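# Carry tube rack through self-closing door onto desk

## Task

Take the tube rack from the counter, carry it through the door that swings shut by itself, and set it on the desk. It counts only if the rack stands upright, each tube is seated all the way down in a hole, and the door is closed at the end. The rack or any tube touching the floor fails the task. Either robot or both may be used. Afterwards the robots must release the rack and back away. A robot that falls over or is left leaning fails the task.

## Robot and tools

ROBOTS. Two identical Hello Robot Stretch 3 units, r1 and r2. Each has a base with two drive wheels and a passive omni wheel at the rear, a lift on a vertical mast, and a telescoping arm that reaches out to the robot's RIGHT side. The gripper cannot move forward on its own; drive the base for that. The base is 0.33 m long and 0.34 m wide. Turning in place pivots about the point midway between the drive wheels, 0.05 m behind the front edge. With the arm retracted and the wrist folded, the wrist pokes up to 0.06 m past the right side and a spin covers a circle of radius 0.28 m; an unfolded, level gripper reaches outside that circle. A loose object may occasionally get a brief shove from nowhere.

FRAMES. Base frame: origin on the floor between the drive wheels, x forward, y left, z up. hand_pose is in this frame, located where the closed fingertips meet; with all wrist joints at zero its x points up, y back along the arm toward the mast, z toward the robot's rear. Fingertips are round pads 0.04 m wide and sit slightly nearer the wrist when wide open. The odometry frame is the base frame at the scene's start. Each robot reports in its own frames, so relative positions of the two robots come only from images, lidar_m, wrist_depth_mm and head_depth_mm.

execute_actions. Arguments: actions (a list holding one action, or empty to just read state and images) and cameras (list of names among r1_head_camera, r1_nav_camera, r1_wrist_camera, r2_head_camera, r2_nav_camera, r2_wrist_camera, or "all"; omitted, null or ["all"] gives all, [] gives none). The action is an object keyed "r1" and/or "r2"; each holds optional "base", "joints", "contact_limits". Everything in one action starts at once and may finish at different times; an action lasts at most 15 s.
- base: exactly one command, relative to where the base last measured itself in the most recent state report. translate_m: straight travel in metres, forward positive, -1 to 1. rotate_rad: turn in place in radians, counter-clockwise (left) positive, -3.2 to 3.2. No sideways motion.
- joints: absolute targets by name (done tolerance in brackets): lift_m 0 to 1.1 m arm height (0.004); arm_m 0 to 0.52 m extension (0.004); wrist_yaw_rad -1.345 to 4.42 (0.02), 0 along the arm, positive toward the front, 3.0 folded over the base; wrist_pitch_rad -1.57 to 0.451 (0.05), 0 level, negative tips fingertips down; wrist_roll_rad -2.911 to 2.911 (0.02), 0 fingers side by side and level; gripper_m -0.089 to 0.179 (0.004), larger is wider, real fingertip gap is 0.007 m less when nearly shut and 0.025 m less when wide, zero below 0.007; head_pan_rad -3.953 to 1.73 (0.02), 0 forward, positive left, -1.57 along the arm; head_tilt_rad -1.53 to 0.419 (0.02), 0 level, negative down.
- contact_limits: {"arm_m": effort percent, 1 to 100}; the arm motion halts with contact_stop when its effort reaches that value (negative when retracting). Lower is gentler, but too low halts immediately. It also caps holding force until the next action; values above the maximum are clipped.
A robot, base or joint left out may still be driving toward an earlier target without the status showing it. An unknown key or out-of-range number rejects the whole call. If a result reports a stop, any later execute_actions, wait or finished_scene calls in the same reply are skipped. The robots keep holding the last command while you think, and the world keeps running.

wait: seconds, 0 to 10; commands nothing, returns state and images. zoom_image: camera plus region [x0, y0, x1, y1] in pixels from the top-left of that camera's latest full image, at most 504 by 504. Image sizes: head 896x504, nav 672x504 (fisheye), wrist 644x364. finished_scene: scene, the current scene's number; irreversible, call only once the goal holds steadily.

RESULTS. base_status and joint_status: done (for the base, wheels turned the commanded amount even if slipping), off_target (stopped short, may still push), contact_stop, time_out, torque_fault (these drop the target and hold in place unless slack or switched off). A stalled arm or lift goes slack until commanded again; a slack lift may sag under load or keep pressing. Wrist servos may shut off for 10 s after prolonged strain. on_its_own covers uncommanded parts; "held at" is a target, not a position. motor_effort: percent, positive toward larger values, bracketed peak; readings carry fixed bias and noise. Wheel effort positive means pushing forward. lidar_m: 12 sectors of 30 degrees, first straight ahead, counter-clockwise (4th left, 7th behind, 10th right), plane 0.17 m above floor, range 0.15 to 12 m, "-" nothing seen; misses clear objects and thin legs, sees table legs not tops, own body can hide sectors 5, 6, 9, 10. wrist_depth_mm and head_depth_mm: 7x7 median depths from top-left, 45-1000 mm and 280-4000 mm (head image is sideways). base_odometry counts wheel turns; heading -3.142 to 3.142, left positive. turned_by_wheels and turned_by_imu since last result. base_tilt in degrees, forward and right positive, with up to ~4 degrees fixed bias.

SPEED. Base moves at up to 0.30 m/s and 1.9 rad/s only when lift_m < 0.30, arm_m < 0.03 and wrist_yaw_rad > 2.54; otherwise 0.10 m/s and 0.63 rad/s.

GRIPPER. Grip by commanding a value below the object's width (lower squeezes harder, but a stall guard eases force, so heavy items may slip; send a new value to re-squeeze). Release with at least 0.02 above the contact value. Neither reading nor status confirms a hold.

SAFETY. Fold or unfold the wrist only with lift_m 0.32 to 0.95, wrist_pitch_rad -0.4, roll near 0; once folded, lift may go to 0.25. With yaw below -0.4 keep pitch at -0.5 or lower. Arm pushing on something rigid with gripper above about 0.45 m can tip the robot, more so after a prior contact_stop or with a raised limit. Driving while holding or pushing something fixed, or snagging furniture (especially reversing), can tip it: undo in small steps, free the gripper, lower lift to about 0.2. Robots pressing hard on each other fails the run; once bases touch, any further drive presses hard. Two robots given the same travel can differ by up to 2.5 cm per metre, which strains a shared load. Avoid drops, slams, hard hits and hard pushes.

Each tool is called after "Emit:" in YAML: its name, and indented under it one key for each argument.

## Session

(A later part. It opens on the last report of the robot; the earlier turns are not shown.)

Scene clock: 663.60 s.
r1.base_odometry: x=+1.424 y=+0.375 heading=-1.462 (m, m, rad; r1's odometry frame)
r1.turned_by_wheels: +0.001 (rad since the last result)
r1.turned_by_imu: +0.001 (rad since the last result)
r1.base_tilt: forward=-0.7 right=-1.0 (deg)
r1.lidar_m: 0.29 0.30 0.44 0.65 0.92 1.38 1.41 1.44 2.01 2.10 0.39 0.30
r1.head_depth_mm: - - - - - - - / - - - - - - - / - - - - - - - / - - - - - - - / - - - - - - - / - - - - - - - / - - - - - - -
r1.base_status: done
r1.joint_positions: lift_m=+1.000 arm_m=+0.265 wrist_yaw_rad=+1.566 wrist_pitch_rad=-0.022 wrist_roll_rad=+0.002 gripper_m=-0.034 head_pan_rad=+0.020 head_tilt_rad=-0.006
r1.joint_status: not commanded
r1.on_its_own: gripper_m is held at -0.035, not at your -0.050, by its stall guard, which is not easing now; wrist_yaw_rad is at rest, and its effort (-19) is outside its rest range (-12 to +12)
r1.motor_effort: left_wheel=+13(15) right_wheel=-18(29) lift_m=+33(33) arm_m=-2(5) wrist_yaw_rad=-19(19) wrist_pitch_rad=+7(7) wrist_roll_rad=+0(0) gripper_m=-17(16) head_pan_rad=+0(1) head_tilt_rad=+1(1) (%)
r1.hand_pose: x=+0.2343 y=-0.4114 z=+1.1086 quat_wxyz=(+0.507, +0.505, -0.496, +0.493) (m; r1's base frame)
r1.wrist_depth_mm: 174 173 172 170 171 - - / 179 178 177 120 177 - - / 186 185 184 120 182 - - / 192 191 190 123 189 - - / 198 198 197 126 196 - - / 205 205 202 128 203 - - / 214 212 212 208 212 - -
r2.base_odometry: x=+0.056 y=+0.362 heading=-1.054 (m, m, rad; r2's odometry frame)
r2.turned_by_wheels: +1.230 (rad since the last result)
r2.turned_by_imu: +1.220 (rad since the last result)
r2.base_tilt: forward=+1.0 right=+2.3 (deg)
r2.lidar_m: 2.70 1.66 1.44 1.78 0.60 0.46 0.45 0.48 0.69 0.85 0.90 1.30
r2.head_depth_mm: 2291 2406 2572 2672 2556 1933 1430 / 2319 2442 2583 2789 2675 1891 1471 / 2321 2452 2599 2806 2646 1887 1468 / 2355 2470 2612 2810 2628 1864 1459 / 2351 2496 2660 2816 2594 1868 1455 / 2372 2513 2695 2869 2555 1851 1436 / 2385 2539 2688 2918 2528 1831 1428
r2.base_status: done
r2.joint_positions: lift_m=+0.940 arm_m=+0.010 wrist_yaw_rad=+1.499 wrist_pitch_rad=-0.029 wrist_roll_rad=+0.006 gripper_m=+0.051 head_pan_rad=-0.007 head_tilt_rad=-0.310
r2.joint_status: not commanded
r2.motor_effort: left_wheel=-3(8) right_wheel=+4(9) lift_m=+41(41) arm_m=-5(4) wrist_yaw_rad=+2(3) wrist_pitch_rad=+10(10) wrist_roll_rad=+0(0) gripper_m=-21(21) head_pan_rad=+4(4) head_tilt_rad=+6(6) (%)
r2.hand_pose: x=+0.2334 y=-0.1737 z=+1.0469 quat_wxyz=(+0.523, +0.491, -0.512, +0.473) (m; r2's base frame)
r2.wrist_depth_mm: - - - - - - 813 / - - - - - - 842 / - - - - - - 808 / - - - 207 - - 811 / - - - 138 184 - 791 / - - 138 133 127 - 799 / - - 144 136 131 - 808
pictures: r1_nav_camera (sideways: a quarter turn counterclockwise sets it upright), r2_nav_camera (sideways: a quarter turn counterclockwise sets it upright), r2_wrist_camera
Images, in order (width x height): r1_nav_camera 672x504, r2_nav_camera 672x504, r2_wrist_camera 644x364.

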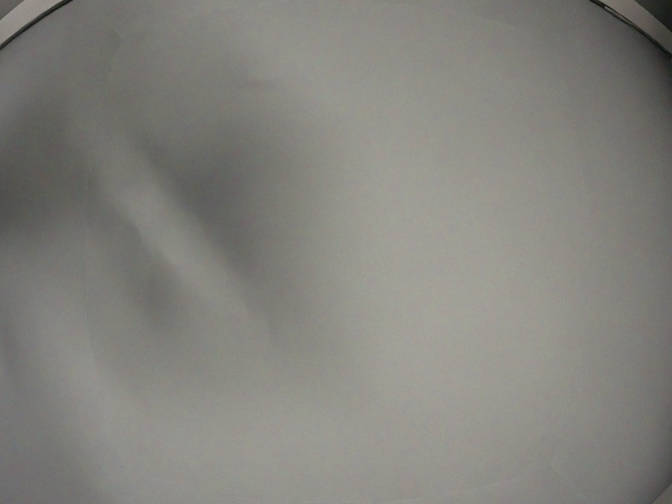

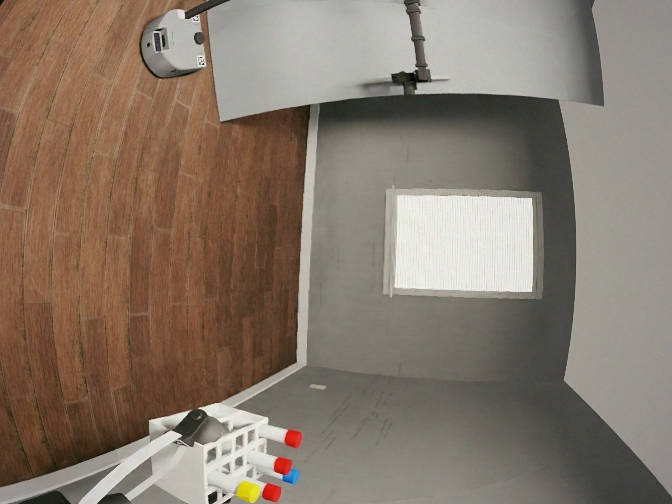

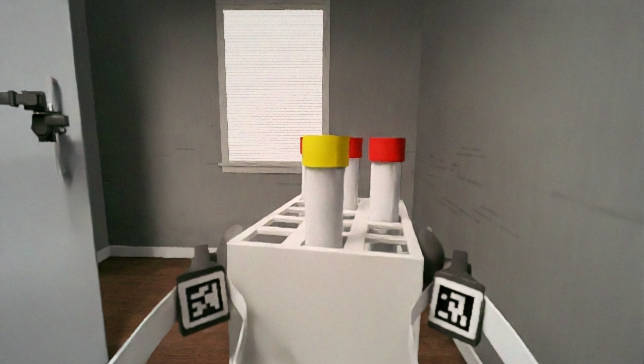

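Emit:
execute_actions:
  actions:
    - {"r1":{"base":{"rotate_rad":-0.1},"joints":{"arm_m":0.236},"contact_limits":{"arm_m":40}},"r2":{"base":{"translate_m":1.0}}}
  cameras: []

Emit:
execute_actions:
  actions:
    - {"r1":{"base":{"translate_m":-0.061}}}
  cameras: ["r2_nav_camera"]

Scene clock: 685.13 s.
r1.base_odometry: x=+1.424 y=+0.375 heading=-1.561 (m, m, rad; r1's odometry frame)
r1.turned_by_wheels: -0.099 (rad since the last result)
r1.turned_by_imu: -0.095 (rad since the last result)
r1.base_tilt: forward=-0.5 right=-1.1 (deg)
r1.lidar_m: 0.27 0.28 0.38 0.64 0.84 1.38 1.41 1.84 0.93 2.06 0.38 0.28
r1.head_depth_mm: - - - - - - - / - - - - - - - / - - - - - - - / - - - - - - - / - - - - - - - / - - - - - - - / - - - - - - -
r1.base_status: done
r1.joint_positions: lift_m=+1.000 arm_m=+0.236 wrist_yaw_rad=+1.551 wrist_pitch_rad=-0.022 wrist_roll_rad=+0.002 gripper_m=-0.034 head_pan_rad=+0.020 head_tilt_rad=-0.006
r1.joint_status: all done
r1.on_its_own: gripper_m is held at -0.035, not at your -0.050, by its stall guard, which is not easing now
r1.motor_effort: left_wheel=+9(29) right_wheel=-12(38) lift_m=+33(33) arm_m=-5(5) wrist_yaw_rad=-1(37) wrist_pitch_rad=+7(8) wrist_roll_rad=+0(0) gripper_m=-16(18) head_pan_rad=+0(0) head_tilt_rad=+1(2) (%)
r1.contact_limits: arm_m 40 (drawing in: default 26, maximum 42; extending or still: default 34, maximum 57)
r1.hand_pose: x=+0.2342 y=-0.3865 z=+1.1086 quat_wxyz=(+0.510, +0.501, -0.500, +0.489) (m; r1's base frame)
r1.wrist_depth_mm: 166 167 170 116 176 - - / 171 173 176 117 182 - - / 176 178 181 120 188 - - / 181 183 186 124 193 - - / 187 190 193 125 200 - - / 193 197 197 128 209 - - / 199 203 209 142 218 - -
r2.base_odometry: x=+0.550 y=-0.507 heading=-1.054 (m, m, rad; r2's odometry frame)
r2.turned_by_wheels: +0.000 (rad since the last result)
r2.turned_by_imu: +0.007 (rad since the last result)
r2.base_tilt: forward=+1.0 right=+2.3 (deg)
r2.lidar_m: 1.70 1.81 0.87 1.05 1.80 1.48 1.45 1.23 0.94 0.92 0.98 1.43
r2.head_depth_mm: 1417 1498 1597 1706 1826 1891 1433 / 1430 1512 1611 1703 1830 1898 1464 / 1437 1524 1620 1709 1854 1868 1462 / 1450 1531 1637 1722 1870 1868 1458 / 1462 1550 1647 1738 1902 1867 1453 / 1472 1565 1671 1765 1909 1838 1441 / 1485 1566 1683 1794 1932 1831 1424
r2.base_status: done
r2.joint_positions: lift_m=+0.940 arm_m=+0.010 wrist_yaw_rad=+1.499 wrist_pitch_rad=-0.029 wrist_roll_rad=+0.006 gripper_m=+0.051 head_pan_rad=-0.007 head_tilt_rad=-0.310
r2.joint_status: not commanded
r2.motor_effort: left_wheel=-3(4) right_wheel=+4(10) lift_m=+41(41) arm_m=-4(4) wrist_yaw_rad=+2(2) wrist_pitch_rad=+10(10) wrist_roll_rad=+0(0) gripper_m=-21(20) head_pan_rad=+4(4) head_tilt_rad=+6(6) (%)
r2.hand_pose: x=+0.2334 y=-0.1737 z=+1.0469 quat_wxyz=(+0.523, +0.491, -0.512, +0.473) (m; r2's base frame)
r2.wrist_depth_mm: - - - - - - 900 / - - - - - - 893 / - - - - - - 888 / - - - 208 - - 891 / - - - 138 183 - 894 / - - 138 133 127 - 886 / - - 144 136 132 - 901
pictures: none
No camera images: the call's "cameras" was empty. Leave "cameras" out to get every camera's image.

Scene clock: 686.70 s.
r1.base_odometry: x=+1.423 y=+0.436 heading=-1.560 (m, m, rad; r1's odometry frame)
r1.turned_by_wheels: +0.001 (rad since the last result)
r1.turned_by_imu: +0.001 (rad since the last result)
r1.base_tilt: forward=-0.5 right=-1.1 (deg)
r1.lidar_m: 0.29 0.31 0.44 0.66 0.87 1.32 1.36 1.78 0.91 2.02 0.39 0.30
r1.head_depth_mm: - - - - - - - / - - - - - - - / - - - - - - - / - - - - - - - / - - - - - - - / - - - - - - - / - - - - - - -
r1.base_status: done
r1.joint_positions: lift_m=+1.000 arm_m=+0.236 wrist_yaw_rad=+1.565 wrist_pitch_rad=-0.022 wrist_roll_rad=+0.002 gripper_m=-0.034 head_pan_rad=+0.020 head_tilt_rad=-0.006
r1.joint_status: not commanded
r1.on_its_own: gripper_m is held at -0.035, not at your -0.050, by its stall guard, which is not easing now; wrist_yaw_rad is at rest, and its effort (-18) is outside its rest range (-12 to +12)
r1.motor_effort: left_wheel=+12(14) right_wheel=-16(26) lift_m=+33(33) arm_m=-2(6) wrist_yaw_rad=-18(18) wrist_pitch_rad=+7(7) wrist_roll_rad=+0(0) gripper_m=-16(17) head_pan_rad=+0(0) head_tilt_rad=+2(1) (%)
r1.hand_pose: x=+0.2343 y=-0.3827 z=+1.1088 quat_wxyz=(+0.507, +0.504, -0.496, +0.493) (m; r1's base frame)
r1.wrist_depth_mm: 175 174 172 169 171 - - / 181 179 178 175 176 - - / 187 185 184 121 182 - - / 193 191 190 123 188 - - / 199 199 196 126 195 - - / 207 205 204 128 202 - - / 214 213 212 208 210 - -
r2.base_odometry: x=+0.550 y=-0.507 heading=-1.054 (m, m, rad; r2's odometry frame)
r2.turned_by_wheels: +0.000 (rad since the last result)
r2.turned_by_imu: +0.000 (rad since the last result)
r2.base_tilt: forward=+1.1 right=+2.3 (deg)
r2.lidar_m: 1.70 1.82 0.83 1.03 1.81 1.48 1.45 1.22 0.94 0.92 0.98 1.42
r2.head_depth_mm: 1423 1498 1590 1693 1816 1890 1434 / 1432 1507 1611 1704 1829 1907 1472 / 1427 1529 1612 1706 1854 1879 1462 / 1453 1540 1632 1720 1876 1866 1451 / 1456 1551 1655 1753 1892 1861 1454 / 1477 1560 1658 1751 1908 1844 1437 / 1488 1577 1689 1796 1935 1834 1423
r2.base_status: not commanded
r2.joint_positions: lift_m=+0.940 arm_m=+0.010 wrist_yaw_rad=+1.499 wrist_pitch_rad=-0.029 wrist_roll_rad=+0.006 gripper_m=+0.051 head_pan_rad=-0.007 head_tilt_rad=-0.310
r2.joint_status: not commanded
r2.motor_effort: left_wheel=-4(3) right_wheel=+4(4) lift_m=+41(41) arm_m=-5(4) wrist_yaw_rad=+2(2) wrist_pitch_rad=+10(10) wrist_roll_rad=+0(0) gripper_m=-22(21) head_pan_rad=+4(4) head_tilt_rad=+6(6) (%)
r2.hand_pose: x=+0.2334 y=-0.1737 z=+1.0469 quat_wxyz=(+0.523, +0.491, -0.512, +0.473) (m; r2's base frame)
r2.wrist_depth_mm: - - - - - - 920 / - - - - - - 921 / - - - - - - 889 / - - - 206 - - 889 / - - - 137 184 - 913 / - - 139 133 128 - 894 / - - 144 136 131 - 903
pictures: r2_nav_camera (sideways: a quarter turn counterclockwise sets it upright)
Images, in order (width x height): r2_nav_camera 672x504.

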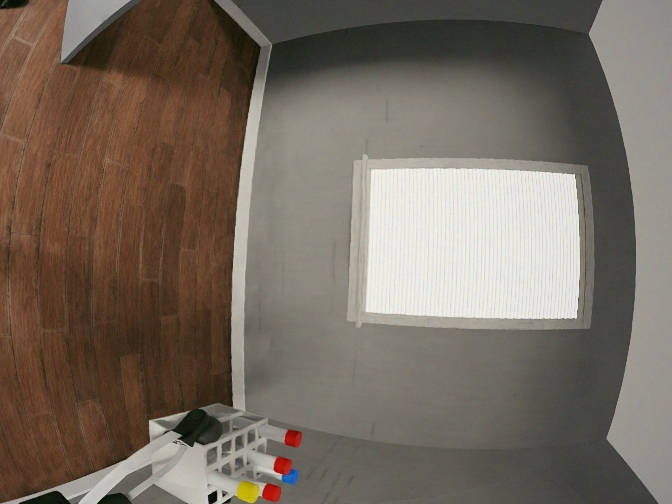

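Emit:
execute_actions:
  actions:
    - {"r1":{"base":{"rotate_rad":-0.1},"joints":{"arm_m":0.200},"contact_limits":{"arm_m":40}},"r2":{"base":{"translate_m":0.8}}}
  cameras: []

Emit:
execute_actions:
  actions:
    - {"r1":{"base":{"translate_m":-0.064}}}
  cameras: []

Emit:
execute_actions:
  actions:
    - {"r1":{"base":{"rotate_rad":-0.1},"joints":{"arm_m":0.176},"contact_limits":{"arm_m":40}},"r2":{"base":{"rotate_rad":1.57}}}
  cameras: []

Emit:
execute_actions:
  actions:
    - {"r1":{"base":{"translate_m":-0.066}}}
  cameras: ["r2_nav_camera","r2_head_camera"]

Scene clock: 705.50 s.
r1.base_odometry: x=+1.423 y=+0.436 heading=-1.660 (m, m, rad; r1's odometry frame)
r1.turned_by_wheels: -0.100 (rad since the last result)
r1.turned_by_imu: -0.095 (rad since the last result)
r1.base_tilt: forward=-0.6 right=-0.9 (deg)
r1.lidar_m: 0.27 0.28 0.38 0.65 0.81 1.32 1.33 1.64 1.98 1.99 0.38 0.28
r1.head_depth_mm: - - - - - - - / - - - - - - - / - - - - - - - / - - - - - - - / - - - - - - - / - - - - - - - / - - - - - - -
r1.base_status: done
r1.joint_positions: lift_m=+1.000 arm_m=+0.201 wrist_yaw_rad=+1.532 wrist_pitch_rad=-0.022 wrist_roll_rad=+0.002 gripper_m=-0.034 head_pan_rad=+0.020 head_tilt_rad=-0.006
r1.joint_status: all done
r1.on_its_own: gripper_m is held at -0.035, not at your -0.050, by its stall guard, which is not easing now; wrist_yaw_rad is at rest, and its effort (+21) is outside its rest range (-12 to +12)
r1.motor_effort: left_wheel=+6(25) right_wheel=-10(37) lift_m=+32(32) arm_m=-7(7) wrist_yaw_rad=+21(36) wrist_pitch_rad=+7(7) wrist_roll_rad=+0(0) gripper_m=-17(18) head_pan_rad=+0(0) head_tilt_rad=+1(1) (%)
r1.contact_limits: arm_m 40 (drawing in: default 26, maximum 42; extending or still: default 34, maximum 57)
r1.hand_pose: x=+0.2341 y=-0.3555 z=+1.1087 quat_wxyz=(+0.515, +0.496, -0.504, +0.484) (m; r1's base frame)
r1.wrist_depth_mm: 164 167 170 112 177 - - / 169 171 175 115 182 - - / 173 177 179 121 188 - - / 179 182 186 189 194 - - / 185 188 192 126 201 - - / 190 194 197 129 209 - - / 197 201 207 209 216 - -
r2.base_odometry: x=+0.945 y=-1.203 heading=-1.054 (m, m, rad; r2's odometry frame)
r2.turned_by_wheels: +0.000 (rad since the last result)
r2.turned_by_imu: +0.006 (rad since the last result)
r2.base_tilt: forward=+1.0 right=+2.3 (deg)
r2.lidar_m: 0.91 0.96 1.40 1.63 1.31 2.28 2.24 1.30 1.01 0.99 1.05 0.92
r2.head_depth_mm: 727 766 811 864 917 998 1075 / 732 777 823 876 929 1015 1098 / 740 781 829 885 936 1024 1109 / 745 788 839 889 944 1036 1126 / 751 795 846 901 955 1045 1137 / 758 805 853 912 961 1064 1150 / 764 810 864 921 973 1074 1169
r2.base_status: done
r2.joint_positions: lift_m=+0.940 arm_m=+0.010 wrist_yaw_rad=+1.499 wrist_pitch_rad=-0.029 wrist_roll_rad=+0.006 gripper_m=+0.051 head_pan_rad=-0.007 head_tilt_rad=-0.310
r2.joint_status: not commanded
r2.motor_effort: left_wheel=-4(5) right_wheel=+4(10) lift_m=+41(41) arm_m=-4(4) wrist_yaw_rad=+1(2) wrist_pitch_rad=+10(10) wrist_roll_rad=+0(0) gripper_m=-20(20) head_pan_rad=+4(4) head_tilt_rad=+6(6) (%)
r2.hand_pose: x=+0.2334 y=-0.1737 z=+1.0469 quat_wxyz=(+0.523, +0.491, -0.512, +0.473) (m; r2's base frame)
r2.wrist_depth_mm: 788 761 778 763 738 756 749 / 801 786 774 793 771 783 771 / 808 823 805 799 771 792 771 / 823 828 805 207 820 826 789 / 827 876 822 138 184 810 837 / 889 891 139 133 127 848 827 / 903 903 144 136 131 840 869
pictures: none
No camera images: the call's "cameras" was empty. Leave "cameras" out to get every camera's image.

Scene clock: 707.10 s.
r1.base_odometry: x=+1.429 y=+0.499 heading=-1.660 (m, m, rad; r1's odometry frame)
r1.turned_by_wheels: +0.000 (rad since the last result)
r1.turned_by_imu: +0.001 (rad since the last result)
r1.base_tilt: forward=-0.5 right=-1.0 (deg)
r1.lidar_m: 0.29 0.31 0.45 0.68 0.84 1.26 1.27 1.56 1.96 1.97 0.39 0.30
r1.head_depth_mm: - - - - - - - / - - - - - - - / - - - - - - - / - - - - - - - / - - - - - - - / - - - - - - - / - - - - - - -
r1.base_status: done
r1.joint_positions: lift_m=+1.000 arm_m=+0.200 wrist_yaw_rad=+1.547 wrist_pitch_rad=-0.021 wrist_roll_rad=+0.002 gripper_m=-0.034 head_pan_rad=+0.020 head_tilt_rad=-0.006
r1.joint_status: not commanded
r1.on_its_own: gripper_m is held at -0.035, not at your -0.050, by its stall guard, which is not easing now
r1.motor_effort: left_wheel=+8(10) right_wheel=-13(22) lift_m=+33(32) arm_m=-5(7) wrist_yaw_rad=+3(22) wrist_pitch_rad=+7(7) wrist_roll_rad=+0(0) gripper_m=-16(17) head_pan_rad=+0(0) head_tilt_rad=+1(2) (%)
r1.hand_pose: x=+0.2342 y=-0.3513 z=+1.1089 quat_wxyz=(+0.511, +0.500, -0.501, +0.488) (m; r1's base frame)
r1.wrist_depth_mm: 174 174 173 114 172 - - / 179 179 178 116 177 - - / 185 184 184 119 183 - - / 192 190 191 125 189 - - / 197 197 196 125 196 - - / 205 204 203 129 203 - - / 212 212 211 140 212 - -
r2.base_odometry: x=+0.945 y=-1.203 heading=-1.054 (m, m, rad; r2's odometry frame)
r2.turned_by_wheels: +0.000 (rad since the last result)
r2.turned_by_imu: +0.000 (rad since the last result)
r2.base_tilt: forward=+1.0 right=+2.3 (deg)
r2.lidar_m: 0.91 0.97 1.40 1.63 1.35 2.28 2.24 1.30 1.00 0.99 1.05 0.92
r2.head_depth_mm: 727 767 812 866 920 1000 1074 / 733 774 823 874 930 1016 1096 / 738 784 831 889 935 1026 1110 / 743 789 839 895 947 1038 1128 / 751 797 845 900 953 1045 1141 / 758 802 853 916 965 1061 1153 / 762 811 862 922 972 1075 1167
r2.base_status: not commanded
r2.joint_positions: lift_m=+0.940 arm_m=+0.010 wrist_yaw_rad=+1.499 wrist_pitch_rad=-0.029 wrist_roll_rad=+0.006 gripper_m=+0.051 head_pan_rad=-0.007 head_tilt_rad=-0.310
r2.joint_status: not commanded
r2.motor_effort: left_wheel=-4(4) right_wheel=+4(4) lift_m=+41(41) arm_m=-4(4) wrist_yaw_rad=+3(2) wrist_pitch_rad=+10(10) wrist_roll_rad=+0(0) gripper_m=-20(20) head_pan_rad=+4(5) head_tilt_rad=+6(6) (%)
r2.hand_pose: x=+0.2334 y=-0.1737 z=+1.0469 quat_wxyz=(+0.523, +0.491, -0.512, +0.473) (m; r2's base frame)
r2.wrist_depth_mm: 768 746 768 779 736 721 734 / 790 781 786 791 756 768 754 / 815 819 775 783 783 776 782 / 831 818 835 207 809 801 764 / 851 859 818 137 184 805 808 / 901 867 139 133 127 822 827 / 928 891 145 136 132 869 861
pictures: none
No camera images: the call's "cameras" was empty. Leave "cameras" out to get every camera's image.

Scene clock: 710.53 s.
r1.base_odometry: x=+1.429 y=+0.499 heading=-1.759 (m, m, rad; r1's odometry frame)
r1.turned_by_wheels: -0.100 (rad since the last result)
r1.turned_by_imu: -0.097 (rad since the last result)
r1.base_tilt: forward=-0.6 right=-1.1 (deg)
r1.lidar_m: 0.27 0.28 0.39 0.67 0.78 1.26 1.26 1.47 1.95 1.95 0.38 0.28
r1.head_depth_mm: - - - - - - - / - - - - - - - / - - - - - - - / - - - - - - - / - - - - - - - / - - - - - - - / - - - - - - -
r1.base_status: done
r1.joint_positions: lift_m=+1.000 arm_m=+0.176 wrist_yaw_rad=+1.548 wrist_pitch_rad=-0.021 wrist_roll_rad=+0.002 gripper_m=-0.034 head_pan_rad=+0.020 head_tilt_rad=-0.006
r1.joint_status: all done
r1.on_its_own: gripper_m is held at -0.035, not at your -0.050, by its stall guard, which is not easing now
r1.motor_effort: left_wheel=+7(20) right_wheel=-11(32) lift_m=+32(33) arm_m=-6(5) wrist_yaw_rad=+1(18) wrist_pitch_rad=+7(7) wrist_roll_rad=+0(0) gripper_m=-15(17) head_pan_rad=+0(0) head_tilt_rad=+1(1) (%)
r1.contact_limits: arm_m 40 (drawing in: default 26, maximum 42; extending or still: default 34, maximum 57)
r1.hand_pose: x=+0.2342 y=-0.3272 z=+1.1089 quat_wxyz=(+0.511, +0.500, -0.500, +0.488) (m; r1's base frame)
r1.wrist_depth_mm: 166 168 170 113 176 - - / 171 173 176 116 181 - - / 176 178 181 119 187 - - / 182 184 187 126 193 - - / 188 190 193 125 200 - - / 194 198 199 128 207 - - / 200 204 209 140 216 - -
r2.base_odometry: x=+0.945 y=-1.203 heading=+0.516 (m, m, rad; r2's odometry frame)
r2.turned_by_wheels: +1.570 (rad since the last result)
r2.turned_by_imu: +1.557 (rad since the last result)
r2.base_tilt: forward=+1.0 right=+2.3 (deg)
r2.lidar_m: 1.63 0.89 2.29 2.25 1.30 1.01 0.99 1.05 0.92 0.91 0.96 1.41
r2.head_depth_mm: 1362 1434 1529 1626 1734 1820 1435 / 1375 1458 1533 1638 1754 1816 1465 / 3251 3471 3611 3719 2260 1864 1461 / 3292 3509 3669 3924 2595 1880 1456 / 3341 3526 3728 3935 2599 1860 1444 / 3392 3568 3804 3897 2562 1843 1432 / 3390 3608 3800 3976 2413 1839 1431
r2.base_status: done
r2.joint_positions: lift_m=+0.940 arm_m=+0.010 wrist_yaw_rad=+1.499 wrist_pitch_rad=-0.029 wrist_roll_rad=+0.006 gripper_m=+0.051 head_pan_rad=-0.007 head_tilt_rad=-0.310
r2.joint_status: not commanded
r2.motor_effort: left_wheel=-3(9) right_wheel=+4(9) lift_m=+41(41) arm_m=-4(4) wrist_yaw_rad=+1(2) wrist_pitch_rad=+10(10) wrist_roll_rad=+0(0) gripper_m=-20(22) head_pan_rad=+4(4) head_tilt_rad=+6(6) (%)
r2.hand_pose: x=+0.2334 y=-0.1737 z=+1.0469 quat_wxyz=(+0.523, +0.491, -0.512, +0.473) (m; r2's base frame)
r2.wrist_depth_mm: 952 - - - - - 913 / 938 - - - - - 885 / 902 - - - - - 894 / 937 - - 207 - - 872 / 885 - - 137 185 - 890 / 893 - 139 133 127 - 882 / 888 - 143 136 131 - 875
pictures: none
No camera images: the call's "cameras" was empty. Leave "cameras" out to get every camera's image.

Scene clock: 712.13 s.
r1.base_odometry: x=+1.441 y=+0.564 heading=-1.759 (m, m, rad; r1's odometry frame)
r1.turned_by_wheels: +0.001 (rad since the last result)
r1.turned_by_imu: +0.001 (rad since the last result)
r1.base_tilt: forward=-0.6 right=-1.1 (deg)
r1.lidar_m: 0.29 0.31 0.45 0.69 0.80 1.20 1.20 1.39 1.93 1.94 0.38 0.30
r1.head_depth_mm: - - - - - - - / - - - - - - - / - - - - - - - / - - - - - - - / - - - - - - - / - - - - - - - / - - - - - - -
r1.base_status: done
r1.joint_positions: lift_m=+1.000 arm_m=+0.176 wrist_yaw_rad=+1.565 wrist_pitch_rad=-0.021 wrist_roll_rad=+0.002 gripper_m=-0.034 head_pan_rad=+0.020 head_tilt_rad=-0.006
r1.joint_status: not commanded
r1.on_its_own: gripper_m is held at -0.035, not at your -0.050, by its stall guard, which is not easing now; wrist_yaw_rad is at rest, and its effort (-18) is outside its rest range (-12 to +12)
r1.motor_effort: left_wheel=+11(13) right_wheel=-15(25) lift_m=+33(32) arm_m=-3(5) wrist_yaw_rad=-18(18) wrist_pitch_rad=+7(7) wrist_roll_rad=+0(0) gripper_m=-17(17) head_pan_rad=+1(1) head_tilt_rad=+1(1) (%)
r1.hand_pose: x=+0.2343 y=-0.3226 z=+1.1089 quat_wxyz=(+0.506, +0.504, -0.496, +0.493) (m; r1's base frame)
r1.wrist_depth_mm: 177 175 173 168 171 - - / 182 180 178 174 175 - - / 189 186 185 121 181 - - / 194 193 191 123 187 - - / 202 199 197 126 193 - - / 209 207 204 128 201 - - / 218 215 212 208 209 - -
r2.base_odometry: x=+0.945 y=-1.203 heading=+0.516 (m, m, rad; r2's odometry frame)
r2.turned_by_wheels: +0.000 (rad since the last result)
r2.turned_by_imu: +0.000 (rad since the last result)
r2.base_tilt: forward=+0.9 right=+2.3 (deg)
r2.lidar_m: 1.63 0.92 2.29 2.24 1.30 1.01 0.99 1.05 0.92 0.91 0.96 1.41
r2.head_depth_mm: 1361 1437 1525 1639 1722 1830 1434 / 1371 1459 1537 1649 1749 1828 1470 / 3290 3471 3620 3743 2251 1850 1463 / 3299 3544 3704 3903 2623 1869 1460 / 3366 3512 3695 3962 2591 1867 1455 / 3389 3553 3798 3979 2560 1854 1439 / 3382 3589 3872 3979 2416 1826 1431
r2.base_status: not commanded
r2.joint_positions: lift_m=+0.940 arm_m=+0.010 wrist_yaw_rad=+1.499 wrist_pitch_rad=-0.029 wrist_roll_rad=+0.006 gripper_m=+0.051 head_pan_rad=-0.007 head_tilt_rad=-0.310
r2.joint_status: not commanded
r2.motor_effort: left_wheel=-3(3) right_wheel=+4(4) lift_m=+41(41) arm_m=-5(4) wrist_yaw_rad=+3(2) wrist_pitch_rad=+10(10) wrist_roll_rad=+0(0) gripper_m=-21(22) head_pan_rad=+4(4) head_tilt_rad=+6(6) (%)
r2.hand_pose: x=+0.2334 y=-0.1737 z=+1.0469 quat_wxyz=(+0.523, +0.491, -0.512, +0.473) (m; r2's base frame)
r2.wrist_depth_mm: - - - - - - 924 / - - - - - - 900 / - - - - - - 903 / - - - 207 - - 881 / - - - 138 184 - 859 / - - 138 133 127 - 889 / - - 144 136 131 - 859
pictures: r2_head_camera (sideways: a quarter turn clockwise sets it upright), r2_nav_camera (sideways: a quarter turn counterclockwise sets it upright)
Images, in order (width x height): r2_head_camera 896x504, r2_nav_camera 672x504.

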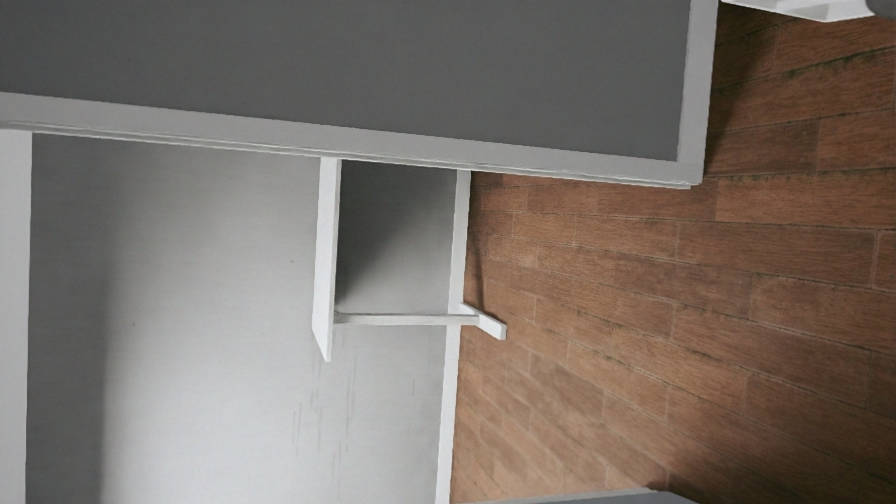

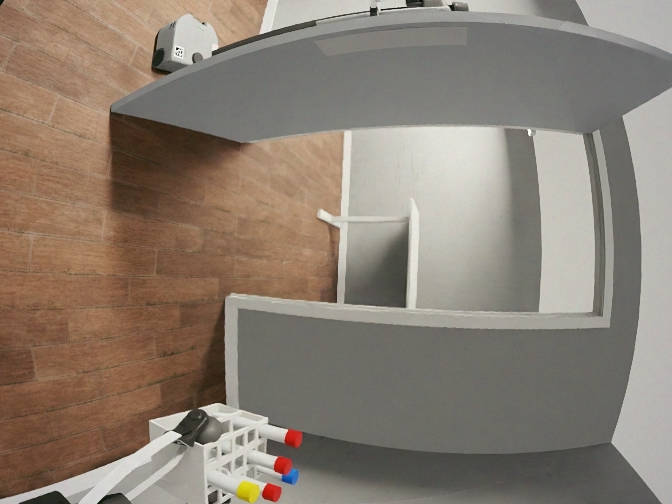

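Emit:
execute_actions:
  actions:
    - {"r1":{"base":{"rotate_rad":-0.1},"joints":{"arm_m":0.142},"contact_limits":{"arm_m":40}},"r2":{"base":{"rotate_rad":0.15}}}
  cameras: []

Emit:
execute_actions:
  actions:
    - {"r1":{"base":{"translate_m":-0.069}},"r2":{"base":{"translate_m":0.5}}}
  cameras: []

Emit:
execute_actions:
  actions:
    - {"r1":{"base":{"rotate_rad":-0.1},"joints":{"arm_m":0.118},"contact_limits":{"arm_m":40}},"r2":{"base":{"translate_m":0.4}}}
  cameras: []

Emit:
execute_actions:
  actions:
    - {"r1":{"base":{"translate_m":-0.071}},"r2":{"base":{"rotate_rad":-0.15}}}
  cameras: ["r2_nav_camera","r2_head_camera"]

Scene clock: 739.67 s.
r1.base_odometry: x=+1.441 y=+0.564 heading=-1.858 (m, m, rad; r1's odometry frame)
r1.turned_by_wheels: -0.100 (rad since the last result)
r1.turned_by_imu: -0.097 (rad since the last result)
r1.base_tilt: forward=-0.6 right=-1.1 (deg)
r1.lidar_m: 0.27 0.28 0.39 0.69 0.76 1.20 1.20 1.33 1.95 1.94 0.38 0.28
r1.head_depth_mm: - - - - - - - / - - - - - - - / - - - - - - - / - - - - - - - / - - - - - - - / - - - - - - - / - - - - - - -
r1.base_status: done
r1.joint_positions: lift_m=+1.000 arm_m=+0.143 wrist_yaw_rad=+1.536 wrist_pitch_rad=-0.021 wrist_roll_rad=+0.002 gripper_m=-0.034 head_pan_rad=+0.020 head_tilt_rad=-0.006
r1.joint_status: all done
r1.on_its_own: gripper_m is held at -0.035, not at your -0.050, by its stall guard, which is not easing now; wrist_yaw_rad is at rest, and its effort (+16) is outside its rest range (-12 to +12)
r1.motor_effort: left_wheel=+5(21) right_wheel=-10(34) lift_m=+32(32) arm_m=-7(7) wrist_yaw_rad=+16(36) wrist_pitch_rad=+7(7) wrist_roll_rad=+0(0) gripper_m=-17(18) head_pan_rad=+0(1) head_tilt_rad=+1(1) (%)
r1.contact_limits: arm_m 40 (drawing in: default 26, maximum 42; extending or still: default 34, maximum 57)
r1.hand_pose: x=+0.2342 y=-0.2964 z=+1.1089 quat_wxyz=(+0.514, +0.497, -0.503, +0.485) (m; r1's base frame)
r1.wrist_depth_mm: 166 167 170 112 175 - - / 171 173 175 115 180 - - / 176 178 180 120 188 - - / 180 183 186 187 193 - - / 186 189 192 125 200 - - / 192 195 198 128 208 - - / 199 203 208 140 216 - -
r2.base_odometry: x=+0.945 y=-1.203 heading=+0.666 (m, m, rad; r2's odometry frame)
r2.turned_by_wheels: +0.150 (rad since the last result)
r2.turned_by_imu: +0.149 (rad since the last result)
r2.base_tilt: forward=+1.0 right=+2.3 (deg)
r2.lidar_m: 1.76 0.94 2.25 2.09 1.17 0.99 0.99 1.07 0.91 0.91 1.03 1.64
r2.head_depth_mm: 3100 1456 1502 1581 1674 1763 1437 / 3225 3424 3576 3745 2538 1812 1470 / 3295 3461 3682 3889 2661 1895 1466 / 3378 3578 3771 3995 2607 1868 1458 / 3495 3723 3949 - 2617 1857 1442 / 3536 3740 3925 3559 2307 1837 1439 / 1290 1324 1375 1409 1463 1513 1392
r2.base_status: done
r2.joint_positions: lift_m=+0.940 arm_m=+0.010 wrist_yaw_rad=+1.499 wrist_pitch_rad=-0.029 wrist_roll_rad=+0.006 gripper_m=+0.051 head_pan_rad=-0.007 head_tilt_rad=-0.310
r2.joint_status: not commanded
r2.motor_effort: left_wheel=-3(8) right_wheel=+4(10) lift_m=+41(41) arm_m=-4(5) wrist_yaw_rad=+2(1) wrist_pitch_rad=+10(10) wrist_roll_rad=+0(0) gripper_m=-22(21) head_pan_rad=+4(4) head_tilt_rad=+6(6) (%)
r2.hand_pose: x=+0.2334 y=-0.1737 z=+1.0469 quat_wxyz=(+0.523, +0.491, -0.512, +0.473) (m; r2's base frame)
r2.wrist_depth_mm: 823 - - - - - - / 823 - - - - - - / 836 - - - - - - / 832 - - 207 - - - / 831 - - 139 184 - - / 829 - 138 133 127 - - / 809 - 144 135 131 - -
pictures: none
No camera images: the call's "cameras" was empty. Leave "cameras" out to get every camera's image.

Scene clock: 745.60 s.
r1.base_odometry: x=+1.461 y=+0.630 heading=-1.858 (m, m, rad; r1's odometry frame)
r1.turned_by_wheels: +0.000 (rad since the last result)
r1.turned_by_imu: +0.001 (rad since the last result)
r1.base_tilt: forward=-0.6 right=-1.0 (deg)
r1.lidar_m: 0.29 0.31 0.45 0.70 0.78 1.14 1.13 1.25 1.93 1.92 0.38 0.30
r1.head_depth_mm: - - - - - - - / - - - - - - - / - - - - - - - / - - - - - - - / - - - - - - - / - - - - - - - / - - - - - - -
r1.base_status: done
r1.joint_positions: lift_m=+1.000 arm_m=+0.142 wrist_yaw_rad=+1.558 wrist_pitch_rad=-0.021 wrist_roll_rad=+0.002 gripper_m=-0.034 head_pan_rad=+0.020 head_tilt_rad=-0.006
r1.joint_status: not commanded
r1.on_its_own: gripper_m is held at -0.035, not at your -0.050, by its stall guard, which is not easing now
r1.motor_effort: left_wheel=+8(8) right_wheel=-12(19) lift_m=+33(32) arm_m=-3(7) wrist_yaw_rad=-9(17) wrist_pitch_rad=+7(7) wrist_roll_rad=+0(0) gripper_m=-16(16) head_pan_rad=-1(1) head_tilt_rad=+1(1) (%)
r1.hand_pose: x=+0.2343 y=-0.2906 z=+1.1090 quat_wxyz=(+0.508, +0.502, -0.498, +0.491) (m; r1's base frame)
r1.wrist_depth_mm: 177 175 174 115 171 - - / 183 181 178 117 176 726 - / 188 187 185 119 182 689 - / 194 193 191 124 187 - - / 202 200 196 126 194 - - / 209 207 205 128 200 - - / 218 216 213 143 210 - -
r2.base_odometry: x=+1.339 y=-0.894 heading=+0.665 (m, m, rad; r2's odometry frame)
r2.turned_by_wheels: +0.000 (rad since the last result)
r2.turned_by_imu: +0.003 (rad since the last result)
r2.base_tilt: forward=+1.1 right=+2.3 (deg)
r2.lidar_m: 2.90 0.79 0.66 2.13 1.73 1.48 1.48 1.20 1.02 1.02 1.17 1.17
r2.head_depth_mm: 2720 2894 3009 3231 2678 1761 1343 / 2788 2980 3095 3363 2679 1905 1474 / 2862 3042 3168 3416 2648 1884 1464 / 2970 3130 3248 3502 2630 1868 1456 / 3047 3218 3411 3616 2619 1866 1445 / 3116 3290 3478 3712 2568 1838 1439 / 3095 3267 1333 1351 1371 1418 1382
r2.base_status: done
r2.joint_positions: lift_m=+0.940 arm_m=+0.010 wrist_yaw_rad=+1.499 wrist_pitch_rad=-0.029 wrist_roll_rad=+0.006 gripper_m=+0.051 head_pan_rad=-0.007 head_tilt_rad=-0.310
r2.joint_status: not commanded
r2.motor_effort: left_wheel=-3(4) right_wheel=+4(10) lift_m=+41(41) arm_m=-4(4) wrist_yaw_rad=+2(1) wrist_pitch_rad=+10(10) wrist_roll_rad=+1(0) gripper_m=-21(22) head_pan_rad=+4(4) head_tilt_rad=+6(6) (%)
r2.hand_pose: x=+0.2334 y=-0.1737 z=+1.0469 quat_wxyz=(+0.523, +0.491, -0.512, +0.473) (m; r2's base frame)
r2.wrist_depth_mm: 813 - - - - 899 829 / 796 - - - - 896 855 / 832 - - - 924 942 885 / 795 - - 205 983 940 896 / 815 - - 138 182 943 917 / 793 - 139 132 127 - 924 / 805 - 144 136 131 - 971
pictures: none
No camera images: the call's "cameras" was empty. Leave "cameras" out to get every camera's image.

Scene clock: 750.57 s.
r1.base_odometry: x=+1.461 y=+0.630 heading=-1.957 (m, m, rad; r1's odometry frame)
r1.turned_by_wheels: -0.100 (rad since the last result)
r1.turned_by_imu: -0.097 (rad since the last result)
r1.base_tilt: forward=-0.6 right=-1.1 (deg)
r1.lidar_m: 0.27 0.28 0.39 0.70 0.75 1.08 1.13 1.20 1.74 1.92 0.38 0.28
r1.head_depth_mm: - - - - - - - / - - - - - - - / - - - - - - - / - - - - - - - / - - - - - - - / - - - - - - - / - - - - - - -
r1.base_status: done
r1.joint_positions: lift_m=+1.000 arm_m=+0.118 wrist_yaw_rad=+1.557 wrist_pitch_rad=-0.020 wrist_roll_rad=+0.002 gripper_m=-0.034 head_pan_rad=+0.020 head_tilt_rad=-0.006
r1.joint_status: all done
r1.on_its_own: gripper_m is held at -0.035, not at your -0.050, by its stall guard, which is not easing now
r1.motor_effort: left_wheel=+7(17) right_wheel=-11(29) lift_m=+32(33) arm_m=-4(4) wrist_yaw_rad=-8(26) wrist_pitch_rad=+7(7) wrist_roll_rad=+0(0) gripper_m=-16(17) head_pan_rad=-1(1) head_tilt_rad=+1(2) (%)
r1.contact_limits: arm_m 40 (drawing in: default 26, maximum 42; extending or still: default 34, maximum 57)
r1.hand_pose: x=+0.2343 y=-0.2669 z=+1.1091 quat_wxyz=(+0.508, +0.502, -0.498, +0.491) (m; r1's base frame)
r1.wrist_depth_mm: 169 170 171 115 175 - - / 173 175 176 116 180 - - / 179 180 182 119 186 - - / 184 186 188 124 192 - - / 190 192 193 125 199 - - / 197 199 200 128 207 - - / 204 205 209 142 215 - -
r2.base_odometry: x=+1.653 y=-0.647 heading=+0.665 (m, m, rad; r2's odometry frame)
r2.turned_by_wheels: +0.000 (rad since the last result)
r2.turned_by_imu: +0.003 (rad since the last result)
r2.base_tilt: forward=+1.0 right=+2.4 (deg)
r2.lidar_m: 2.50 0.73 0.60 0.60 2.20 1.87 1.87 1.31 1.12 1.12 0.89 0.83
r2.head_depth_mm: 2406 2533 2652 2869 2697 1919 1434 / 2478 2609 2712 2915 2693 1909 1466 / 2534 2663 2814 2991 2656 1893 1459 / 2609 2787 2891 3102 2596 1874 1464 / 2668 2807 2998 3208 2585 1861 1439 / 2745 2895 3051 3259 2571 1843 1444 / 2818 2989 3152 3405 2530 1829 1427
r2.base_status: done
r2.joint_positions: lift_m=+0.940 arm_m=+0.010 wrist_yaw_rad=+1.499 wrist_pitch_rad=-0.029 wrist_roll_rad=+0.006 gripper_m=+0.051 head_pan_rad=-0.007 head_tilt_rad=-0.310
r2.joint_status: not commanded
r2.motor_effort: left_wheel=-4(6) right_wheel=+4(10) lift_m=+41(41) arm_m=-4(5) wrist_yaw_rad=+1(2) wrist_pitch_rad=+10(10) wrist_roll_rad=+0(0) gripper_m=-20(21) head_pan_rad=+4(4) head_tilt_rad=+6(6) (%)
r2.hand_pose: x=+0.2334 y=-0.1737 z=+1.0469 quat_wxyz=(+0.523, +0.491, -0.512, +0.473) (m; r2's base frame)
r2.wrist_depth_mm: 776 - - - - 554 524 / 758 - - - - 560 542 / 724 - - - - 561 554 / 740 - - 208 - 588 573 / 767 - - 139 182 610 586 / 735 - 138 133 127 608 589 / 761 - 144 136 131 630 612
pictures: none
No camera images: the call's "cameras" was empty. Leave "cameras" out to get every camera's image.

Scene clock: 752.23 s.
r1.base_odometry: x=+1.488 y=+0.696 heading=-1.957 (m, m, rad; r1's odometry frame)
r1.turned_by_wheels: +0.001 (rad since the last result)
r1.turned_by_imu: +0.001 (rad since the last result)
r1.base_tilt: forward=-0.6 right=-1.1 (deg)
r1.lidar_m: 0.29 0.31 0.46 0.71 0.75 1.09 1.06 1.12 1.62 1.92 0.37 0.29
r1.head_depth_mm: - - - - - - - / - - - - - - - / - - - - - - - / - - - - - - - / - - - - - - - / - - - - - - - / - - - - - - -
r1.base_status: done
r1.joint_positions: lift_m=+1.000 arm_m=+0.118 wrist_yaw_rad=+1.577 wrist_pitch_rad=-0.020 wrist_roll_rad=+0.002 gripper_m=-0.034 head_pan_rad=+0.020 head_tilt_rad=-0.006
r1.joint_status: not commanded
r1.on_its_own: gripper_m is held at -0.035, not at your -0.050, by its stall guard, which is not easing now; wrist_yaw_rad is at rest, and its effort (-32) is outside its rest range (-12 to +12)
r1.motor_effort: left_wheel=+11(12) right_wheel=-15(24) lift_m=+32(33) arm_m=-1(4) wrist_yaw_rad=-32(32) wrist_pitch_rad=+7(7) wrist_roll_rad=+0(0) gripper_m=-17(18) head_pan_rad=+0(0) head_tilt_rad=+2(1) (%)
r1.hand_pose: x=+0.2343 y=-0.2616 z=+1.1091 quat_wxyz=(+0.504, +0.507, -0.494, +0.496) (m; r1's base frame)
r1.wrist_depth_mm: 180 178 174 168 169 - - / 186 182 179 174 174 - - / 193 189 186 179 179 - - / 199 196 191 125 185 - - / 205 202 198 126 193 - - / 214 210 206 128 198 - - / 221 219 214 207 208 - -
r2.base_odometry: x=+1.653 y=-0.647 heading=+0.515 (m, m, rad; r2's odometry frame)
r2.turned_by_wheels: -0.150 (rad since the last result)
r2.turned_by_imu: -0.149 (rad since the last result)
r2.base_tilt: forward=+1.0 right=+2.3 (deg)
r2.lidar_m: 2.50 0.84 0.66 0.65 0.70 1.90 1.86 1.46 1.13 1.11 1.00 0.83
r2.head_depth_mm: 2463 2597 2711 2928 2610 1912 1344 / 2473 2605 2757 2980 2695 1891 1467 / 2502 2651 2771 3006 2654 1888 1464 / 2530 2652 2802 3022 2611 1872 1451 / 2536 2710 2848 3037 2586 1870 1448 / 2593 2710 2903 3070 2573 1845 1437 / 2609 2753 2928 3145 2545 1832 1429
r2.base_status: done
r2.joint_positions: lift_m=+0.940 arm_m=+0.010 wrist_yaw_rad=+1.499 wrist_pitch_rad=-0.029 wrist_roll_rad=+0.006 gripper_m=+0.051 head_pan_rad=-0.007 head_tilt_rad=-0.310
r2.joint_status: not commanded
r2.motor_effort: left_wheel=+3(6) right_wheel=-3(7) lift_m=+41(41) arm_m=-4(4) wrist_yaw_rad=+1(2) wrist_pitch_rad=+10(10) wrist_roll_rad=+0(0) gripper_m=-20(22) head_pan_rad=+4(4) head_tilt_rad=+6(6) (%)
r2.hand_pose: x=+0.2334 y=-0.1736 z=+1.0469 quat_wxyz=(+0.523, +0.491, -0.512, +0.473) (m; r2's base frame)
r2.wrist_depth_mm: - - - - - 623 597 / - - - - - 635 611 / - - - - 644 662 636 / - - - 208 656 668 664 / - - - 139 184 681 664 / - - 139 134 127 672 678 / - - 145 136 131 708 687
pictures: r2_head_camera (sideways: a quarter turn clockwise sets it upright), r2_nav_camera (sideways: a quarter turn counterclockwise sets it upright)
Images, in order (width x height): r2_head_camera 896x504, r2_nav_camera 672x504.

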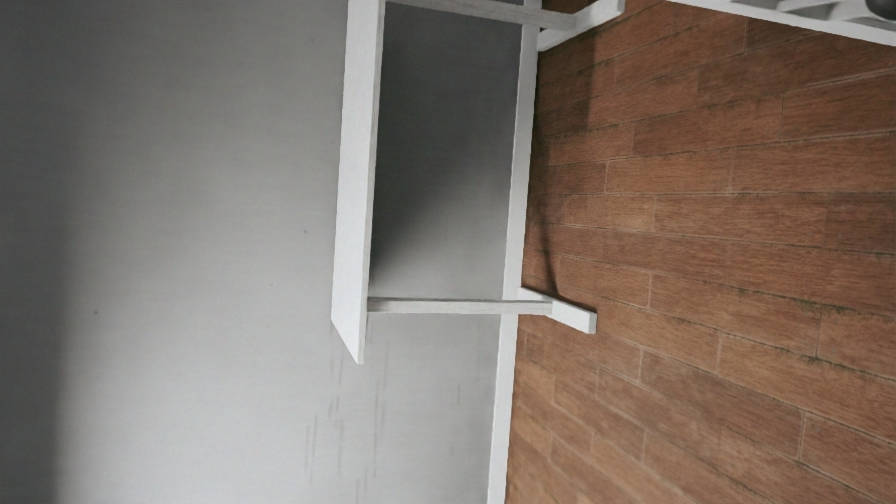

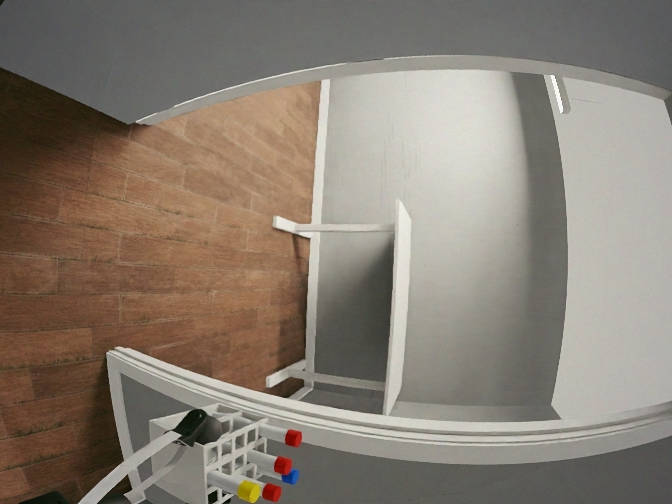

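Emit:
execute_actions:
  actions:
    - {"r1":{"joints":{"arm_m":0.106},"contact_limits":{"arm_m":40}},"r2":{"base":{"translate_m":1.0}}}
  cameras: ["r2_nav_camera"]

Scene clock: 771.40 s.
r1.base_odometry: x=+1.488 y=+0.696 heading=-1.957 (m, m, rad; r1's odometry frame)
r1.turned_by_wheels: +0.000 (rad since the last result)
r1.turned_by_imu: +0.002 (rad since the last result)
r1.base_tilt: forward=-0.6 right=-1.0 (deg)
r1.lidar_m: 0.29 0.31 0.45 0.71 0.75 1.08 1.06 1.12 1.62 1.92 0.38 0.29
r1.head_depth_mm: - - - - - - - / - - - - - - - / - - - - - - - / - - - - - - - / - - - - - - - / - - - - - - - / - - - - - - -
r1.base_status: not commanded
r1.joint_positions: lift_m=+1.000 arm_m=+0.106 wrist_yaw_rad=+1.545 wrist_pitch_rad=-0.020 wrist_roll_rad=+0.002 gripper_m=-0.034 head_pan_rad=+0.020 head_tilt_rad=-0.006
r1.joint_status: all done
r1.on_its_own: gripper_m is held at -0.035, not at your -0.050, by its stall guard, which is not easing now
r1.motor_effort: left_wheel=+3(6) right_wheel=-7(9) lift_m=+33(33) arm_m=-5(8) wrist_yaw_rad=+1(36) wrist_pitch_rad=+7(7) wrist_roll_rad=+0(0) gripper_m=-16(18) head_pan_rad=+1(0) head_tilt_rad=+1(0) (%)
r1.contact_limits: arm_m 40 (drawing in: default 26, maximum 42; extending or still: default 34, maximum 57)
r1.hand_pose: x=+0.2343 y=-0.2579 z=+1.1091 quat_wxyz=(+0.511, +0.499, -0.501, +0.488) (m; r1's base frame)
r1.wrist_depth_mm: 176 175 174 113 171 - - / 181 181 179 116 177 - - / 187 186 185 120 181 - - / 194 192 191 185 188 - - / 200 199 196 126 195 - - / 208 207 206 129 201 - - / 216 214 213 140 211 - -
r2.base_odometry: x=+2.523 y=-0.154 heading=+0.516 (m, m, rad; r2's odometry frame)
r2.turned_by_wheels: +0.000 (rad since the last result)
r2.turned_by_imu: +0.007 (rad since the last result)
r2.base_tilt: forward=+1.0 right=+2.3 (deg)
r2.lidar_m: 1.50 2.04 2.61 0.60 0.60 0.87 2.86 1.57 0.45 0.70 1.29 1.72
r2.head_depth_mm: 1599 1688 1790 1399 2030 1929 1428 / 1601 1694 1810 1517 2062 1901 1470 / 1620 1710 1828 1482 2087 1885 1467 / 1639 1739 1836 1458 2115 1877 1446 / 1651 1748 1860 1561 2072 1762 1446 / 1663 1769 1884 1958 2158 1846 1434 / 1684 1777 1904 2024 2173 1836 1430
r2.base_status: done
r2.joint_positions: lift_m=+0.940 arm_m=+0.010 wrist_yaw_rad=+1.499 wrist_pitch_rad=-0.029 wrist_roll_rad=+0.006 gripper_m=+0.051 head_pan_rad=-0.007 head_tilt_rad=-0.310
r2.joint_status: not commanded
r2.motor_effort: left_wheel=+1(8) right_wheel=-3(5) lift_m=+41(41) arm_m=-4(5) wrist_yaw_rad=+1(1) wrist_pitch_rad=+10(10) wrist_roll_rad=+0(0) gripper_m=-20(21) head_pan_rad=+4(4) head_tilt_rad=+6(6) (%)
r2.hand_pose: x=+0.2334 y=-0.1736 z=+1.0469 quat_wxyz=(+0.523, +0.491, -0.512, +0.473) (m; r2's base frame)
r2.wrist_depth_mm: - - - - - - - / - - - - - - - / - - - - - - - / - - - 207 - - - / - - - 137 185 - - / - - 138 132 127 - - / - - 144 136 132 - -
pictures: r2_nav_camera (sideways: a quarter turn counterclockwise sets it upright)
Images, in order (width x height): r2_nav_camera 672x504.

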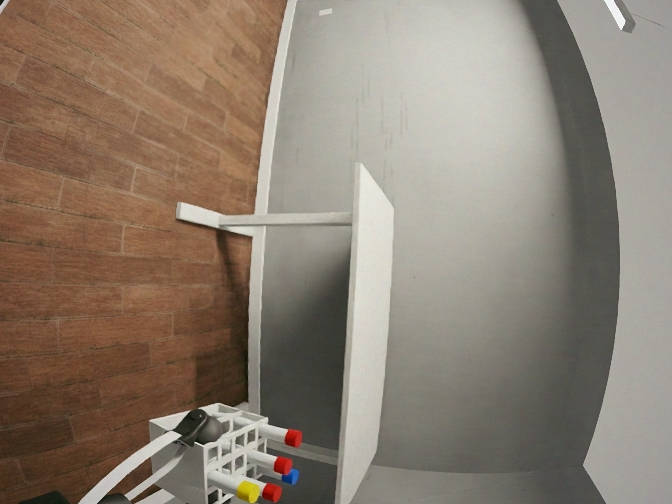

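Emit:
execute_actions:
  actions:
    - {"r2":{"base":{"translate_m":0.5}}}
  cameras: ["r2_nav_camera","r2_wrist_camera"]

Scene clock: 783.90 s.
r1.base_odometry: x=+1.488 y=+0.696 heading=-1.957 (m, m, rad; r1's odometry frame)
r1.turned_by_wheels: +0.000 (rad since the last result)
r1.turned_by_imu: +0.001 (rad since the last result)
r1.base_tilt: forward=-0.6 right=-1.0 (deg)
r1.lidar_m: 0.29 0.31 0.46 0.71 0.75 1.09 1.06 1.13 1.62 1.92 0.38 0.29
r1.head_depth_mm: - - - - - - - / - - - - - - - / - - - - - - - / - - - - - - - / - - - - - - - / - - - - - - - / - - - - - - -
r1.base_status: not commanded
r1.joint_positions: lift_m=+1.000 arm_m=+0.106 wrist_yaw_rad=+1.545 wrist_pitch_rad=-0.020 wrist_roll_rad=+0.002 gripper_m=-0.034 head_pan_rad=+0.020 head_tilt_rad=-0.006
r1.joint_status: not commanded
r1.on_its_own: gripper_m is held at -0.035, not at your -0.050, by its stall guard, which is not easing now
r1.motor_effort: left_wheel=+3(3) right_wheel=-8(7) lift_m=+33(33) arm_m=-5(5) wrist_yaw_rad=+1(1) wrist_pitch_rad=+7(7) wrist_roll_rad=+0(0) gripper_m=-17(16) head_pan_rad=+0(1) head_tilt_rad=+1(1) (%)
r1.hand_pose: x=+0.2343 y=-0.2579 z=+1.1091 quat_wxyz=(+0.511, +0.499, -0.501, +0.488) (m; r1's base frame)
r1.wrist_depth_mm: 176 175 174 113 171 - - / 181 180 179 116 177 - - / 187 185 185 119 183 - - / 194 192 192 186 188 - - / 200 199 197 125 194 - - / 208 207 205 128 200 - - / 216 214 212 139 211 - -
r2.base_odometry: x=+2.958 y=+0.093 heading=+0.516 (m, m, rad; r2's odometry frame)
r2.turned_by_wheels: +0.000 (rad since the last result)
r2.turned_by_imu: +0.004 (rad since the last result)
r2.base_tilt: forward=+1.0 right=+2.3 (deg)
r2.lidar_m: 1.00 1.51 2.24 1.78 0.82 0.85 3.36 0.77 0.97 1.25 1.34 1.43
r2.head_depth_mm: 1162 1229 1301 1244 735 1588 1436 / 1174 1239 1314 1227 729 1614 1459 / 1183 1248 1329 1207 760 1641 1466 / 1198 1272 1345 1183 756 1648 1464 / 1208 1279 1365 1164 748 1653 1406 / 1220 1292 1381 1145 786 1658 1393 / 1240 1306 1399 1471 780 1698 1430
r2.base_status: done
r2.joint_positions: lift_m=+0.940 arm_m=+0.010 wrist_yaw_rad=+1.499 wrist_pitch_rad=-0.029 wrist_roll_rad=+0.006 gripper_m=+0.051 head_pan_rad=-0.007 head_tilt_rad=-0.310
r2.joint_status: not commanded
r2.motor_effort: left_wheel=+1(7) right_wheel=-3(4) lift_m=+41(41) arm_m=-4(4) wrist_yaw_rad=+2(2) wrist_pitch_rad=+10(10) wrist_roll_rad=+0(0) gripper_m=-22(21) head_pan_rad=+4(4) head_tilt_rad=+6(6) (%)
r2.hand_pose: x=+0.2334 y=-0.1736 z=+1.0469 quat_wxyz=(+0.523, +0.491, -0.512, +0.473) (m; r2's base frame)
r2.wrist_depth_mm: - - - - - - - / - - - - - - - / - - - - - - - / - - - 209 836 - - / - - 561 138 184 573 579 / - - 139 133 128 - - / - - 145 136 131 - -
pictures: r2_nav_camera (sideways: a quarter turn counterclockwise sets it upright), r2_wrist_camera
Images, in order (width x height): r2_nav_camera 672x504, r2_wrist_camera 644x364.

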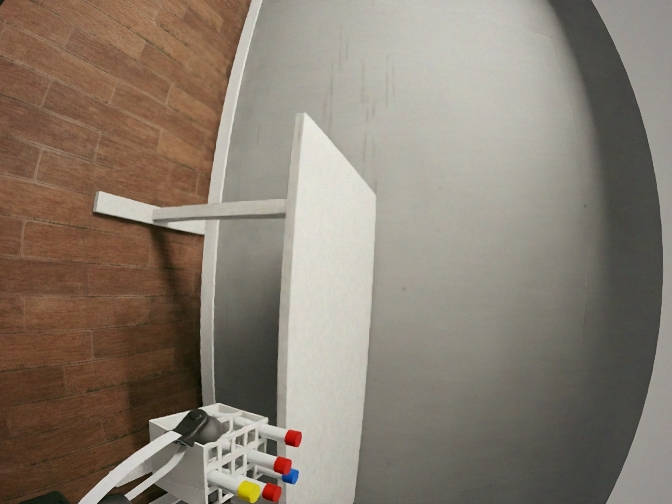

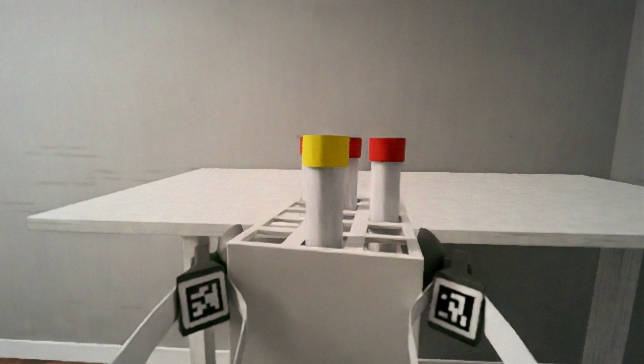

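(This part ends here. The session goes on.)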